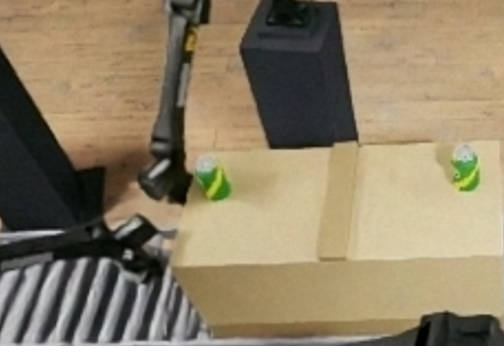

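{"fn": "execute_actions", "kwargs": {"actions": [{"arm5":{"joints":{"joint1_rad":-0.22,"joint6_rad":1.09}}}], "cameras": []}}

{"fn": "execute_actions", "kwargs": {"actions": [{"arm5":{"joints":{"joint1_rad":-0.3,"joint6_rad":1.03}}}], "cameras": []}}

{"fn": "execute_actions", "kwargs": {"actions": [{"arm5":{"joints":{"joint1_rad":-0.42}}}], "cameras": []}}

Scene clock: 45.93 s.
Motor temperatures (°C, as the motors report them): arm1=[26 33 30 29 27 29] | arm2=[27 32 33 29 28 26] | arm3=[29 40 37 27 29 29] | arm4=[28 26 31 28 29 27] | arm5=[30 35 32 28 30 29] | arm6=[27 28 32 28 27 28]
arm1.joint_positions: joint1_rad=+0.542 joint2_rad=+2.420 joint3_rad=+1.615 joint4_rad=-0.710 joint5_rad=+0.004 joint6_rad=+2.070 gripper_m=+0.000
arm1.joint_status: not commanded
arm1.hand: x=-0.8438 y=+0.1659 z=+0.7600 quat_wxyz=(-0.030, -0.997, -0.066, -0.016) (m; scene frame)
arm2.joint_positions: joint1_rad=+1.494 joint2_rad=+2.304 joint3_rad=+1.694 joint4_rad=-0.918 joint5_rad=-0.002 joint6_rad=-1.057 gripper_m=+0.000
arm2.joint_status: not commanded
arm2.hand: x=+0.3494 y=+0.5315 z=+0.7204 quat_wxyz=(-0.022, +0.401, -0.916, +0.013) (m; scene frame)
arm3.joint_positions: joint1_rad=-0.897 joint2_rad=+2.976 joint3_rad=+2.517 joint4_rad=-0.804 joint5_rad=-0.003 joint6_rad=-2.051 gripper_m=+0.000
arm3.joint_status: not commanded
arm3.hand: x=+0.7893 y=+0.1037 z=+0.6714 quat_wxyz=(+0.094, -0.201, -0.968, +0.117) (m; scene frame)
arm4.joint_positions: joint1_rad=+0.401 joint2_rad=+0.492 joint3_rad=+1.360 joint4_rad=-1.289 joint5_rad=-0.072 joint6_rad=-0.491 gripper_m=+0.095
arm4.joint_status: not commanded
arm4.hand: x=+1.4879 y=-0.5145 z=+1.4003 quat_wxyz=(-0.343, +0.820, -0.170, -0.425) (m; scene frame)
arm5.joint_positions: joint1_rad=-0.315 joint2_rad=+2.470 joint3_rad=+1.596 joint4_rad=-0.669 joint5_rad=+0.034 joint6_rad=+1.118 gripper_m=+0.001
arm5.joint_status: joint1_rad time_out (moved -0.051 of +0.044); the others done
arm5.on_its_own: joint1_rad reads -0.315 and still pushes toward -0.220 since a time_out
arm5.hand: x=+0.7603 y=-0.1038 z=+0.7005 quat_wxyz=(-0.027, -0.005, -1.000, -0.006) (m; scene frame)
arm6.joint_positions: joint1_rad=-0.027 joint2_rad=+0.632 joint3_rad=+1.457 joint4_rad=-1.190 joint5_rad=-0.010 joint6_rad=+0.208 gripper_m=+0.095
arm6.joint_status: not commanded
arm6.hand: x=-0.8000 y=-0.4238 z=+1.3095 quat_wxyz=(-0.353, +0.519, -0.634, -0.451) (m; scene frame)
pictures: none
No camera images: the call's "cameras" was empty. Leave "cameras" out to get every camera's image.

not run: a stop came earlier in this reply.

not run: a stop came earlier in this reply.

{"fn": "execute_actions", "kwargs": {"actions": [{"arm5":{"joints":{"joint1_rad":-0.3,"joint6_rad":1.03}}}], "cameras": []}}

{"fn": "execute_actions", "kwargs": {"actions": [{"arm5":{"joints":{"joint1_rad":-0.42}}}], "cameras": []}}

{"fn": "execute_actions", "kwargs": {"actions": [{"arm5":{"joints":{"joint1_rad":-0.55}}}], "cameras": []}}

Scene clock: 48.03 s.
Motor temperatures (°C, as the motors report them): arm1=[26 33 30 29 27 29] | arm2=[27 32 33 29 28 26] | arm3=[29 40 37 27 29 29] | arm4=[28 26 31 28 29 27] | arm5=[30 35 32 28 30 29] | arm6=[27 28 32 28 27 28]
arm1.joint_positions: joint1_rad=+0.542 joint2_rad=+2.420 joint3_rad=+1.615 joint4_rad=-0.710 joint5_rad=+0.004 joint6_rad=+2.070 gripper_m=+0.000
arm1.joint_status: not commanded
arm1.hand: x=-0.8438 y=+0.1659 z=+0.7600 quat_wxyz=(-0.030, -0.997, -0.066, -0.016) (m; scene frame)
arm2.joint_positions: joint1_rad=+1.494 joint2_rad=+2.304 joint3_rad=+1.694 joint4_rad=-0.918 joint5_rad=-0.002 joint6_rad=-1.057 gripper_m=+0.000
arm2.joint_status: not commanded
arm2.hand: x=+0.3494 y=+0.5315 z=+0.7204 quat_wxyz=(-0.022, +0.401, -0.916, +0.013) (m; scene frame)
arm3.joint_positions: joint1_rad=-0.875 joint2_rad=+2.976 joint3_rad=+2.517 joint4_rad=-0.810 joint5_rad=-0.005 joint6_rad=-2.065 gripper_m=+0.000
arm3.joint_status: not commanded
arm3.hand: x=+0.8020 y=+0.0906 z=+0.6709 quat_wxyz=(+0.090, -0.184, -0.972, +0.115) (m; scene frame)
arm4.joint_positions: joint1_rad=+0.401 joint2_rad=+0.492 joint3_rad=+1.360 joint4_rad=-1.289 joint5_rad=-0.072 joint6_rad=-0.491 gripper_m=+0.095
arm4.joint_status: not commanded
arm4.hand: x=+1.4879 y=-0.5145 z=+1.4003 quat_wxyz=(-0.343, +0.820, -0.170, -0.425) (m; scene frame)
arm5.joint_positions: joint1_rad=-0.379 joint2_rad=+2.470 joint3_rad=+1.603 joint4_rad=-0.668 joint5_rad=+0.027 joint6_rad=+1.056 gripper_m=+0.001
arm5.joint_status: joint1_rad time_out (moved -0.064 of +0.015); the others done
arm5.on_its_own: joint1_rad reads -0.379 and still pushes toward -0.300 since a time_out
arm5.hand: x=+0.7953 y=-0.1189 z=+0.7025 quat_wxyz=(-0.026, -0.006, -1.000, -0.010) (m; scene frame)
arm6.joint_positions: joint1_rad=-0.027 joint2_rad=+0.632 joint3_rad=+1.457 joint4_rad=-1.190 joint5_rad=-0.010 joint6_rad=+0.208 gripper_m=+0.095
arm6.joint_status: not commanded
arm6.hand: x=-0.8000 y=-0.4238 z=+1.3095 quat_wxyz=(-0.353, +0.519, -0.634, -0.451) (m; scene frame)
pictures: none
No camera images: the call's "cameras" was empty. Leave "cameras" out to get every camera's image.

not run: a stop came earlier in this reply.

not run: a stop came earlier in this reply.

{"fn": "execute_actions", "kwargs": {"actions": [{"arm5":{"joints":{"joint1_rad":-0.43}}}], "cameras": []}}

{"fn": "execute_actions", "kwargs": {"actions": [{"arm5":{"joints":{"joint1_rad":-1.4}}}], "cameras": []}}

{"fn": "execute_actions", "kwargs": {"actions": [{"arm3":{"joints":{"joint1_rad":-0.86,"joint2_rad":2.88,"joint3_rad":2.4}}}], "cameras": []}}

{"fn": "execute_actions", "kwargs": {"actions": [{"arm3":{"joints":{"joint1_rad":-0.8,"joint2_rad":2.8,"joint3_rad":2.22,"joint4_rad":-0.77}}}], "cameras": []}}

Scene clock: 50.10 s.
Motor temperatures (°C, as the motors report them): arm1=[26 33 30 29 27 29] | arm2=[27 32 33 29 28 26] | arm3=[29 40 37 27 29 29] | arm4=[28 26 31 28 29 27] | arm5=[30 35 32 28 30 29] | arm6=[27 28 32 28 27 28]
arm1.joint_positions: joint1_rad=+0.542 joint2_rad=+2.420 joint3_rad=+1.615 joint4_rad=-0.710 joint5_rad=+0.004 joint6_rad=+2.070 gripper_m=+0.000
arm1.joint_status: not commanded
arm1.hand: x=-0.8438 y=+0.1659 z=+0.7600 quat_wxyz=(-0.030, -0.997, -0.066, -0.016) (m; scene frame)
arm2.joint_positions: joint1_rad=+1.494 joint2_rad=+2.304 joint3_rad=+1.694 joint4_rad=-0.918 joint5_rad=-0.002 joint6_rad=-1.057 gripper_m=+0.000
arm2.joint_status: not commanded
arm2.hand: x=+0.3494 y=+0.5315 z=+0.7204 quat_wxyz=(-0.022, +0.401, -0.916, +0.013) (m; scene frame)
arm3.joint_positions: joint1_rad=-0.838 joint2_rad=+2.977 joint3_rad=+2.517 joint4_rad=-0.830 joint5_rad=-0.012 joint6_rad=-2.077 gripper_m=+0.000
arm3.joint_status: not commanded
arm3.hand: x=+0.8266 y=+0.0703 z=+0.6689 quat_wxyz=(+0.080, -0.160, -0.978, +0.110) (m; scene frame)
arm4.joint_positions: joint1_rad=+0.401 joint2_rad=+0.492 joint3_rad=+1.360 joint4_rad=-1.289 joint5_rad=-0.072 joint6_rad=-0.491 gripper_m=+0.095
arm4.joint_status: not commanded
arm4.hand: x=+1.4879 y=-0.5145 z=+1.4003 quat_wxyz=(-0.343, +0.820, -0.170, -0.425) (m; scene frame)
arm5.joint_positions: joint1_rad=-0.455 joint2_rad=+2.470 joint3_rad=+1.569 joint4_rad=-0.676 joint5_rad=+0.009 joint6_rad=+1.022 gripper_m=+0.001
arm5.joint_status: all done
arm5.hand: x=+0.8212 y=-0.1593 z=+0.6945 quat_wxyz=(-0.008, -0.027, -1.000, +0.004) (m; scene frame)
arm6.joint_positions: joint1_rad=-0.027 joint2_rad=+0.632 joint3_rad=+1.457 joint4_rad=-1.190 joint5_rad=-0.010 joint6_rad=+0.208 gripper_m=+0.095
arm6.joint_status: not commanded
arm6.hand: x=-0.8000 y=-0.4238 z=+1.3095 quat_wxyz=(-0.353, +0.519, -0.634, -0.451) (m; scene frame)
pictures: none
No camera images: the call's "cameras" was empty. Leave "cameras" out to get every camera's image.

Scene clock: 51.83 s.
Motor temperatures (°C, as the motors report them): arm1=[26 33 30 29 27 29] | arm2=[27 33 33 29 28 26] | arm3=[29 40 37 27 29 29] | arm4=[28 26 31 28 29 27] | arm5=[30 35 32 28 30 29] | arm6=[27 28 32 28 27 28]
arm1.joint_positions: joint1_rad=+0.542 joint2_rad=+2.420 joint3_rad=+1.615 joint4_rad=-0.710 joint5_rad=+0.004 joint6_rad=+2.070 gripper_m=+0.000
arm1.joint_status: not commanded
arm1.hand: x=-0.8438 y=+0.1659 z=+0.7600 quat_wxyz=(-0.030, -0.997, -0.066, -0.016) (m; scene frame)
arm2.joint_positions: joint1_rad=+1.494 joint2_rad=+2.304 joint3_rad=+1.694 joint4_rad=-0.918 joint5_rad=-0.002 joint6_rad=-1.057 gripper_m=+0.000
arm2.joint_status: not commanded
arm2.hand: x=+0.3494 y=+0.5315 z=+0.7204 quat_wxyz=(-0.022, +0.401, -0.916, +0.013) (m; scene frame)
arm3.joint_positions: joint1_rad=-0.832 joint2_rad=+2.978 joint3_rad=+2.517 joint4_rad=-0.832 joint5_rad=-0.014 joint6_rad=-2.077 gripper_m=+0.000
arm3.joint_status: not commanded
arm3.hand: x=+0.8309 y=+0.0670 z=+0.6682 quat_wxyz=(+0.078, -0.157, -0.978, +0.110) (m; scene frame)
arm4.joint_positions: joint1_rad=+0.401 joint2_rad=+0.492 joint3_rad=+1.360 joint4_rad=-1.289 joint5_rad=-0.072 joint6_rad=-0.491 gripper_m=+0.095
arm4.joint_status: not commanded
arm4.hand: x=+1.4879 y=-0.5145 z=+1.4003 quat_wxyz=(-0.343, +0.820, -0.170, -0.425) (m; scene frame)
arm5.joint_positions: joint1_rad=-1.397 joint2_rad=+2.470 joint3_rad=+1.569 joint4_rad=-0.676 joint5_rad=+0.002 joint6_rad=+1.022 gripper_m=+0.001
arm5.joint_status: all done
arm5.hand: x=+1.0774 y=-0.6346 z=+0.6964 quat_wxyz=(-0.002, -0.478, -0.878, -0.001) (m; scene frame)
arm6.joint_positions: joint1_rad=-0.027 joint2_rad=+0.632 joint3_rad=+1.457 joint4_rad=-1.190 joint5_rad=-0.010 joint6_rad=+0.208 gripper_m=+0.095
arm6.joint_status: not commanded
arm6.hand: x=-0.8000 y=-0.4238 z=+1.3095 quat_wxyz=(-0.353, +0.519, -0.634, -0.451) (m; scene frame)
pictures: none
No camera images: the call's "cameras" was empty. Leave "cameras" out to get every camera's image.

Scene clock: 53.50 s.
Motor temperatures (°C, as the motors report them): arm1=[26 33 30 29 27 29] | arm2=[27 33 33 29 28 26] | arm3=[29 40 38 27 29 29] | arm4=[28 26 31 28 29 27] | arm5=[30 35 32 28 30 29] | arm6=[27 28 32 28 27 28]
arm1.joint_positions: joint1_rad=+0.542 joint2_rad=+2.420 joint3_rad=+1.615 joint4_rad=-0.710 joint5_rad=+0.004 joint6_rad=+2.070 gripper_m=+0.000
arm1.joint_status: not commanded
arm1.hand: x=-0.8438 y=+0.1659 z=+0.7600 quat_wxyz=(-0.030, -0.997, -0.066, -0.016) (m; scene frame)
arm2.joint_positions: joint1_rad=+1.494 joint2_rad=+2.304 joint3_rad=+1.694 joint4_rad=-0.918 joint5_rad=-0.002 joint6_rad=-1.057 gripper_m=+0.000
arm2.joint_status: not commanded
arm2.hand: x=+0.3494 y=+0.5315 z=+0.7204 quat_wxyz=(-0.022, +0.401, -0.916, +0.013) (m; scene frame)
arm3.joint_positions: joint1_rad=-0.741 joint2_rad=+2.915 joint3_rad=+2.343 joint4_rad=-0.850 joint5_rad=-0.027 joint6_rad=-2.077 gripper_m=+0.000
arm3.joint_status: joint1_rad off_target (ended at -0.741, target -0.860); the others done
arm3.hand: x=+0.9207 y=+0.0523 z=+0.6493 quat_wxyz=(+0.030, -0.112, -0.991, +0.065) (m; scene frame)
arm4.joint_positions: joint1_rad=+0.401 joint2_rad=+0.492 joint3_rad=+1.360 joint4_rad=-1.289 joint5_rad=-0.072 joint6_rad=-0.491 gripper_m=+0.095
arm4.joint_status: not commanded
arm4.hand: x=+1.4879 y=-0.5145 z=+1.4003 quat_wxyz=(-0.343, +0.820, -0.170, -0.425) (m; scene frame)
arm5.joint_positions: joint1_rad=-1.397 joint2_rad=+2.470 joint3_rad=+1.569 joint4_rad=-0.676 joint5_rad=+0.002 joint6_rad=+1.022 gripper_m=+0.001
arm5.joint_status: not commanded
arm5.hand: x=+1.0774 y=-0.6346 z=+0.6964 quat_wxyz=(-0.002, -0.478, -0.878, -0.001) (m; scene frame)
arm6.joint_positions: joint1_rad=-0.027 joint2_rad=+0.632 joint3_rad=+1.457 joint4_rad=-1.190 joint5_rad=-0.010 joint6_rad=+0.208 gripper_m=+0.095
arm6.joint_status: not commanded
arm6.hand: x=-0.8000 y=-0.4238 z=+1.3095 quat_wxyz=(-0.353, +0.519, -0.634, -0.451) (m; scene frame)
pictures: none
No camera images: the call's "cameras" was empty. Leave "cameras" out to get every camera's image.

Scene clock: 55.53 s.
Motor temperatures (°C, as the motors report them): arm1=[26 33 30 29 27 29] | arm2=[27 33 33 29 28 26] | arm3=[29 40 37 27 29 29] | arm4=[28 26 31 28 29 27] | arm5=[30 35 32 28 30 29] | arm6=[27 28 32 28 27 28]
arm1.joint_positions: joint1_rad=+0.542 joint2_rad=+2.420 joint3_rad=+1.615 joint4_rad=-0.710 joint5_rad=+0.004 joint6_rad=+2.070 gripper_m=+0.000
arm1.joint_status: not commanded
arm1.hand: x=-0.8438 y=+0.1659 z=+0.7600 quat_wxyz=(-0.030, -0.997, -0.066, -0.016) (m; scene frame)
arm2.joint_positions: joint1_rad=+1.494 joint2_rad=+2.304 joint3_rad=+1.694 joint4_rad=-0.918 joint5_rad=-0.002 joint6_rad=-1.057 gripper_m=+0.000
arm2.joint_status: not commanded
arm2.hand: x=+0.3494 y=+0.5315 z=+0.7204 quat_wxyz=(-0.022, +0.401, -0.916, +0.013) (m; scene frame)
arm3.joint_positions: joint1_rad=-0.691 joint2_rad=+2.842 joint3_rad=+2.171 joint4_rad=-0.810 joint5_rad=-0.025 joint6_rad=-2.077 gripper_m=+0.000
arm3.joint_status: joint1_rad time_out (moved +0.050 of -0.059); the others done
arm3.on_its_own: joint1_rad reads -0.691 and still pushes toward -0.800 since a time_out
arm3.hand: x=+0.9738 y=+0.0579 z=+0.6451 quat_wxyz=(+0.012, -0.088, -0.995, +0.041) (m; scene frame)
arm4.joint_positions: joint1_rad=+0.401 joint2_rad=+0.492 joint3_rad=+1.360 joint4_rad=-1.289 joint5_rad=-0.072 joint6_rad=-0.491 gripper_m=+0.095
arm4.joint_status: not commanded
arm4.hand: x=+1.4879 y=-0.5145 z=+1.4003 quat_wxyz=(-0.343, +0.820, -0.170, -0.425) (m; scene frame)
arm5.joint_positions: joint1_rad=-1.397 joint2_rad=+2.470 joint3_rad=+1.569 joint4_rad=-0.676 joint5_rad=+0.002 joint6_rad=+1.022 gripper_m=+0.001
arm5.joint_status: not commanded
arm5.hand: x=+1.0774 y=-0.6346 z=+0.6964 quat_wxyz=(-0.002, -0.478, -0.878, -0.001) (m; scene frame)
arm6.joint_positions: joint1_rad=-0.027 joint2_rad=+0.632 joint3_rad=+1.457 joint4_rad=-1.190 joint5_rad=-0.010 joint6_rad=+0.208 gripper_m=+0.095
arm6.joint_status: not commanded
arm6.hand: x=-0.8000 y=-0.4238 z=+1.3095 quat_wxyz=(-0.353, +0.519, -0.634, -0.451) (m; scene frame)
pictures: none
No camera images: the call's "cameras" was empty. Leave "cameras" out to get every camera's image.

{"fn": "execute_actions", "kwargs": {"actions": [{"arm3":{"joints":{"joint1_rad":-0.71,"joint2_rad":2.71,"joint3_rad":2.03,"joint4_rad":-0.7}}}], "cameras": []}}

{"fn": "execute_actions", "kwargs": {"actions": [{"arm3":{"joints":{"joint1_rad":-0.61,"joint2_rad":2.64,"joint3_rad":1.85,"joint4_rad":-0.63}}}], "cameras": []}}

{"fn": "execute_actions", "kwargs": {"actions": [{"arm3":{"joints":{"joint1_rad":-0.5,"joint2_rad":2.58,"joint3_rad":1.68,"joint4_rad":-0.56,"joint6_rad":-1.95}}}], "cameras": []}}

{"fn": "execute_actions", "kwargs": {"actions": [{"arm3":{"joints":{"joint1_rad":-0.38,"joint2_rad":2.54,"joint3_rad":1.53,"joint4_rad":-0.5,"joint6_rad":-1.83}}}], "cameras": []}}

Scene clock: 57.87 s.
Motor temperatures (°C, as the motors report them): arm1=[26 33 31 29 27 29] | arm2=[27 33 33 29 28 26] | arm3=[29 40 37 27 29 29] | arm4=[28 26 31 28 29 27] | arm5=[30 35 32 28 30 29] | arm6=[27 28 32 28 27 28]
arm1.joint_positions: joint1_rad=+0.542 joint2_rad=+2.420 joint3_rad=+1.615 joint4_rad=-0.710 joint5_rad=+0.004 joint6_rad=+2.070 gripper_m=+0.000
arm1.joint_status: not commanded
arm1.hand: x=-0.8438 y=+0.1659 z=+0.7600 quat_wxyz=(-0.030, -0.997, -0.066, -0.016) (m; scene frame)
arm2.joint_positions: joint1_rad=+1.494 joint2_rad=+2.304 joint3_rad=+1.694 joint4_rad=-0.918 joint5_rad=-0.002 joint6_rad=-1.057 gripper_m=+0.000
arm2.joint_status: not commanded
arm2.hand: x=+0.3494 y=+0.5315 z=+0.7204 quat_wxyz=(-0.022, +0.401, -0.916, +0.013) (m; scene frame)
arm3.joint_positions: joint1_rad=-0.578 joint2_rad=+2.750 joint3_rad=+1.971 joint4_rad=-0.745 joint5_rad=-0.032 joint6_rad=-2.077 gripper_m=+0.000
arm3.joint_status: joint1_rad off_target (ended at -0.578, target -0.710); the others done
arm3.hand: x=+1.0650 y=+0.0463 z=+0.6489 quat_wxyz=(-0.004, -0.032, -0.999, +0.026) (m; scene frame)
arm4.joint_positions: joint1_rad=+0.401 joint2_rad=+0.492 joint3_rad=+1.360 joint4_rad=-1.289 joint5_rad=-0.072 joint6_rad=-0.491 gripper_m=+0.095
arm4.joint_status: not commanded
arm4.hand: x=+1.4879 y=-0.5145 z=+1.4003 quat_wxyz=(-0.343, +0.820, -0.170, -0.425) (m; scene frame)
arm5.joint_positions: joint1_rad=-1.397 joint2_rad=+2.470 joint3_rad=+1.569 joint4_rad=-0.676 joint5_rad=+0.002 joint6_rad=+1.022 gripper_m=+0.001
arm5.joint_status: not commanded
arm5.hand: x=+1.0774 y=-0.6346 z=+0.6964 quat_wxyz=(-0.002, -0.478, -0.878, -0.001) (m; scene frame)
arm6.joint_positions: joint1_rad=-0.027 joint2_rad=+0.632 joint3_rad=+1.457 joint4_rad=-1.190 joint5_rad=-0.010 joint6_rad=+0.208 gripper_m=+0.095
arm6.joint_status: not commanded
arm6.hand: x=-0.8000 y=-0.4238 z=+1.3095 quat_wxyz=(-0.353, +0.519, -0.634, -0.451) (m; scene frame)
pictures: none
No camera images: the call's "cameras" was empty. Leave "cameras" out to get every camera's image.

Scene clock: 59.53 s.
Motor temperatures (°C, as the motors report them): arm1=[26 33 31 29 27 29] | arm2=[27 33 33 29 28 26] | arm3=[29 40 37 27 29 29] | arm4=[28 26 31 28 29 27] | arm5=[30 35 32 28 30 29] | arm6=[27 28 32 28 27 28]
arm1.joint_positions: joint1_rad=+0.542 joint2_rad=+2.420 joint3_rad=+1.615 joint4_rad=-0.710 joint5_rad=+0.004 joint6_rad=+2.070 gripper_m=+0.000
arm1.joint_status: not commanded
arm1.hand: x=-0.8438 y=+0.1659 z=+0.7600 quat_wxyz=(-0.030, -0.997, -0.066, -0.016) (m; scene frame)
arm2.joint_positions: joint1_rad=+1.494 joint2_rad=+2.304 joint3_rad=+1.694 joint4_rad=-0.918 joint5_rad=-0.002 joint6_rad=-1.057 gripper_m=+0.000
arm2.joint_status: not commanded
arm2.hand: x=+0.3494 y=+0.5315 z=+0.7204 quat_wxyz=(-0.022, +0.401, -0.916, +0.013) (m; scene frame)
arm3.joint_positions: joint1_rad=-0.497 joint2_rad=+2.677 joint3_rad=+1.802 joint4_rad=-0.670 joint5_rad=-0.032 joint6_rad=-2.019 gripper_m=+0.000
arm3.joint_status: joint1_rad off_target (ended at -0.497, target -0.610); the others done
arm3.hand: x=+1.1312 y=+0.0536 z=+0.6512 quat_wxyz=(-0.011, -0.021, -1.000, +0.016) (m; scene frame)
arm4.joint_positions: joint1_rad=+0.401 joint2_rad=+0.492 joint3_rad=+1.360 joint4_rad=-1.289 joint5_rad=-0.072 joint6_rad=-0.491 gripper_m=+0.095
arm4.joint_status: not commanded
arm4.hand: x=+1.4879 y=-0.5145 z=+1.4003 quat_wxyz=(-0.343, +0.820, -0.170, -0.425) (m; scene frame)
arm5.joint_positions: joint1_rad=-1.397 joint2_rad=+2.470 joint3_rad=+1.569 joint4_rad=-0.676 joint5_rad=+0.002 joint6_rad=+1.022 gripper_m=+0.001
arm5.joint_status: not commanded
arm5.hand: x=+1.0774 y=-0.6346 z=+0.6964 quat_wxyz=(-0.002, -0.478, -0.878, -0.001) (m; scene frame)
arm6.joint_positions: joint1_rad=-0.027 joint2_rad=+0.632 joint3_rad=+1.457 joint4_rad=-1.190 joint5_rad=-0.010 joint6_rad=+0.208 gripper_m=+0.095
arm6.joint_status: not commanded
arm6.hand: x=-0.8000 y=-0.4238 z=+1.3095 quat_wxyz=(-0.353, +0.519, -0.634, -0.451) (m; scene frame)
pictures: none
No camera images: the call's "cameras" was empty. Leave "cameras" out to get every camera's image.

Scene clock: 61.23 s.
Motor temperatures (°C, as the motors report them): arm1=[26 33 31 29 27 29] | arm2=[27 33 33 29 28 26] | arm3=[29 40 37 27 29 29] | arm4=[28 26 31 28 29 27] | arm5=[30 35 32 28 30 29] | arm6=[27 28 33 28 27 28]
arm1.joint_positions: joint1_rad=+0.542 joint2_rad=+2.420 joint3_rad=+1.615 joint4_rad=-0.710 joint5_rad=+0.004 joint6_rad=+2.070 gripper_m=+0.000
arm1.joint_status: not commanded
arm1.hand: x=-0.8438 y=+0.1659 z=+0.7600 quat_wxyz=(-0.030, -0.997, -0.066, -0.016) (m; scene frame)
arm2.joint_positions: joint1_rad=+1.494 joint2_rad=+2.304 joint3_rad=+1.694 joint4_rad=-0.918 joint5_rad=-0.002 joint6_rad=-1.057 gripper_m=+0.000
arm2.joint_status: not commanded
arm2.hand: x=+0.3494 y=+0.5315 z=+0.7204 quat_wxyz=(-0.022, +0.401, -0.916, +0.013) (m; scene frame)
arm3.joint_positions: joint1_rad=-0.366 joint2_rad=+2.607 joint3_rad=+1.633 joint4_rad=-0.597 joint5_rad=-0.042 joint6_rad=-1.890 gripper_m=+0.000
arm3.joint_status: joint1_rad off_target (ended at -0.366, target -0.500); joint6_rad off_target (ended at -1.890, target -1.950); the others done
arm3.hand: x=+1.2258 y=+0.0606 z=+0.6546 quat_wxyz=(-0.023, -0.020, -1.000, +0.004) (m; scene frame)
arm4.joint_positions: joint1_rad=+0.401 joint2_rad=+0.492 joint3_rad=+1.360 joint4_rad=-1.289 joint5_rad=-0.072 joint6_rad=-0.491 gripper_m=+0.095
arm4.joint_status: not commanded
arm4.hand: x=+1.4879 y=-0.5145 z=+1.4003 quat_wxyz=(-0.343, +0.820, -0.170, -0.425) (m; scene frame)
arm5.joint_positions: joint1_rad=-1.397 joint2_rad=+2.470 joint3_rad=+1.569 joint4_rad=-0.676 joint5_rad=+0.002 joint6_rad=+1.022 gripper_m=+0.001
arm5.joint_status: not commanded
arm5.hand: x=+1.0774 y=-0.6346 z=+0.6964 quat_wxyz=(-0.002, -0.478, -0.878, -0.001) (m; scene frame)
arm6.joint_positions: joint1_rad=-0.027 joint2_rad=+0.632 joint3_rad=+1.457 joint4_rad=-1.190 joint5_rad=-0.010 joint6_rad=+0.208 gripper_m=+0.095
arm6.joint_status: not commanded
arm6.hand: x=-0.8000 y=-0.4238 z=+1.3095 quat_wxyz=(-0.353, +0.519, -0.634, -0.451) (m; scene frame)
pictures: none
No camera images: the call's "cameras" was empty. Leave "cameras" out to get every camera's image.

Scene clock: 62.90 s.
Motor temperatures (°C, as the motors report them): arm1=[26 33 31 29 27 29] | arm2=[27 33 33 29 28 26] | arm3=[29 40 36 27 29 29] | arm4=[28 26 31 28 29 27] | arm5=[30 35 32 28 30 29] | arm6=[27 28 33 28 27 28]
arm1.joint_positions: joint1_rad=+0.542 joint2_rad=+2.420 joint3_rad=+1.615 joint4_rad=-0.710 joint5_rad=+0.004 joint6_rad=+2.070 gripper_m=+0.000
arm1.joint_status: not commanded
arm1.hand: x=-0.8438 y=+0.1659 z=+0.7600 quat_wxyz=(-0.030, -0.997, -0.066, -0.016) (m; scene frame)
arm2.joint_positions: joint1_rad=+1.494 joint2_rad=+2.304 joint3_rad=+1.694 joint4_rad=-0.918 joint5_rad=-0.002 joint6_rad=-1.057 gripper_m=+0.000
arm2.joint_status: not commanded
arm2.hand: x=+0.3494 y=+0.5315 z=+0.7204 quat_wxyz=(-0.022, +0.401, -0.916, +0.013) (m; scene frame)
arm3.joint_positions: joint1_rad=-0.253 joint2_rad=+2.565 joint3_rad=+1.501 joint4_rad=-0.522 joint5_rad=-0.044 joint6_rad=-1.776 gripper_m=+0.000
arm3.joint_status: joint1_rad off_target (ended at -0.253, target -0.380); joint6_rad off_target (ended at -1.777, target -1.830); the others done
arm3.hand: x=+1.3001 y=+0.0791 z=+0.6521 quat_wxyz=(-0.026, -0.021, -0.999, -0.005) (m; scene frame)
arm4.joint_positions: joint1_rad=+0.401 joint2_rad=+0.492 joint3_rad=+1.360 joint4_rad=-1.289 joint5_rad=-0.072 joint6_rad=-0.491 gripper_m=+0.095
arm4.joint_status: not commanded
arm4.hand: x=+1.4879 y=-0.5145 z=+1.4003 quat_wxyz=(-0.343, +0.820, -0.170, -0.425) (m; scene frame)
arm5.joint_positions: joint1_rad=-1.397 joint2_rad=+2.470 joint3_rad=+1.569 joint4_rad=-0.676 joint5_rad=+0.002 joint6_rad=+1.022 gripper_m=+0.001
arm5.joint_status: not commanded
arm5.hand: x=+1.0774 y=-0.6346 z=+0.6964 quat_wxyz=(-0.002, -0.478, -0.878, -0.001) (m; scene frame)
arm6.joint_positions: joint1_rad=-0.027 joint2_rad=+0.632 joint3_rad=+1.457 joint4_rad=-1.190 joint5_rad=-0.010 joint6_rad=+0.208 gripper_m=+0.095
arm6.joint_status: not commanded
arm6.hand: x=-0.8000 y=-0.4238 z=+1.3095 quat_wxyz=(-0.353, +0.519, -0.634, -0.451) (m; scene frame)
pictures: none
No camera images: the call's "cameras" was empty. Leave "cameras" out to get every camera's image.

{"fn": "execute_actions", "kwargs": {"actions": [{"arm3":{"joints":{"joint1_rad":-0.25,"joint2_rad":2.6,"joint3_rad":1.57,"joint4_rad":-0.54,"joint6_rad":-1.65}}}], "cameras": ["arm3_cam_wrist"]}}

{"fn": "execute_actions", "kwargs": {"actions": [{"arm3":{"joints":{"joint1_rad":-0.12,"joint6_rad":-1.52}}}], "cameras": []}}

{"fn": "execute_actions", "kwargs": {"actions": [{"arm3":{"joints":{"joint1_rad":0.0,"joint2_rad":2.64,"joint6_rad":-1.4}}}], "cameras": ["arm3_cam_wrist"]}}

Scene clock: 65.23 s.
Motor temperatures (°C, as the motors report them): arm1=[26 33 31 29 27 29] | arm2=[27 33 33 29 28 26] | arm3=[29 40 36 27 30 29] | arm4=[28 26 31 28 29 27] | arm5=[30 35 32 28 29 29] | arm6=[27 28 33 28 27 28]
arm1.joint_positions: joint1_rad=+0.542 joint2_rad=+2.420 joint3_rad=+1.615 joint4_rad=-0.710 joint5_rad=+0.004 joint6_rad=+2.070 gripper_m=+0.000
arm1.joint_status: not commanded
arm1.hand: x=-0.8438 y=+0.1659 z=+0.7600 quat_wxyz=(-0.030, -0.997, -0.066, -0.016) (m; scene frame)
arm2.joint_positions: joint1_rad=+1.494 joint2_rad=+2.304 joint3_rad=+1.694 joint4_rad=-0.918 joint5_rad=-0.002 joint6_rad=-1.057 gripper_m=+0.000
arm2.joint_status: not commanded
arm2.hand: x=+0.3494 y=+0.5315 z=+0.7204 quat_wxyz=(-0.022, +0.401, -0.916, +0.013) (m; scene frame)
arm3.joint_positions: joint1_rad=-0.114 joint2_rad=+2.595 joint3_rad=+1.532 joint4_rad=-0.560 joint5_rad=-0.047 joint6_rad=-1.623 gripper_m=+0.000
arm3.joint_status: joint1_rad time_out (moved +0.139 of +0.003); the others done
arm3.on_its_own: joint1_rad reads -0.114 and still pushes toward -0.250 since a time_out
arm3.hand: x=+1.3778 y=+0.0708 z=+0.6425 quat_wxyz=(-0.028, -0.028, -0.999, -0.027) (m; scene frame)
arm4.joint_positions: joint1_rad=+0.401 joint2_rad=+0.492 joint3_rad=+1.360 joint4_rad=-1.289 joint5_rad=-0.072 joint6_rad=-0.491 gripper_m=+0.095
arm4.joint_status: not commanded
arm4.hand: x=+1.4879 y=-0.5145 z=+1.4003 quat_wxyz=(-0.343, +0.820, -0.170, -0.425) (m; scene frame)
arm5.joint_positions: joint1_rad=-1.397 joint2_rad=+2.470 joint3_rad=+1.569 joint4_rad=-0.676 joint5_rad=+0.002 joint6_rad=+1.022 gripper_m=+0.001
arm5.joint_status: not commanded
arm5.hand: x=+1.0774 y=-0.6346 z=+0.6964 quat_wxyz=(-0.002, -0.478, -0.878, -0.001) (m; scene frame)
arm6.joint_positions: joint1_rad=-0.027 joint2_rad=+0.632 joint3_rad=+1.457 joint4_rad=-1.190 joint5_rad=-0.010 joint6_rad=+0.208 gripper_m=+0.095
arm6.joint_status: not commanded
arm6.hand: x=-0.8000 y=-0.4238 z=+1.3095 quat_wxyz=(-0.353, +0.519, -0.634, -0.451) (m; scene frame)
pictures: arm3_cam_wrist
camera_calibration (this result's frames):
arm3_cam_wrist: T_world_to_cam=[[-0.0487069, -0.996462, -0.0684941, 0.187064], [-0.840784, 0.00388595, 0.541357, 0.816202], [-0.539175, 0.0839566, -0.837999, 1.397], [0, 0, 0, 1]] pos_world=[1.44859, 0.0659436, 0.74164]
Images, in order (width x height): arm3_cam_wrist 504x504.

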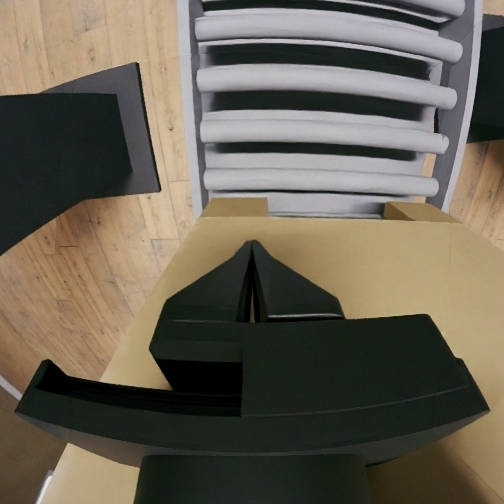

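not run: a stop came earlier in this reply.

not run: a stop came earlier in this reply.


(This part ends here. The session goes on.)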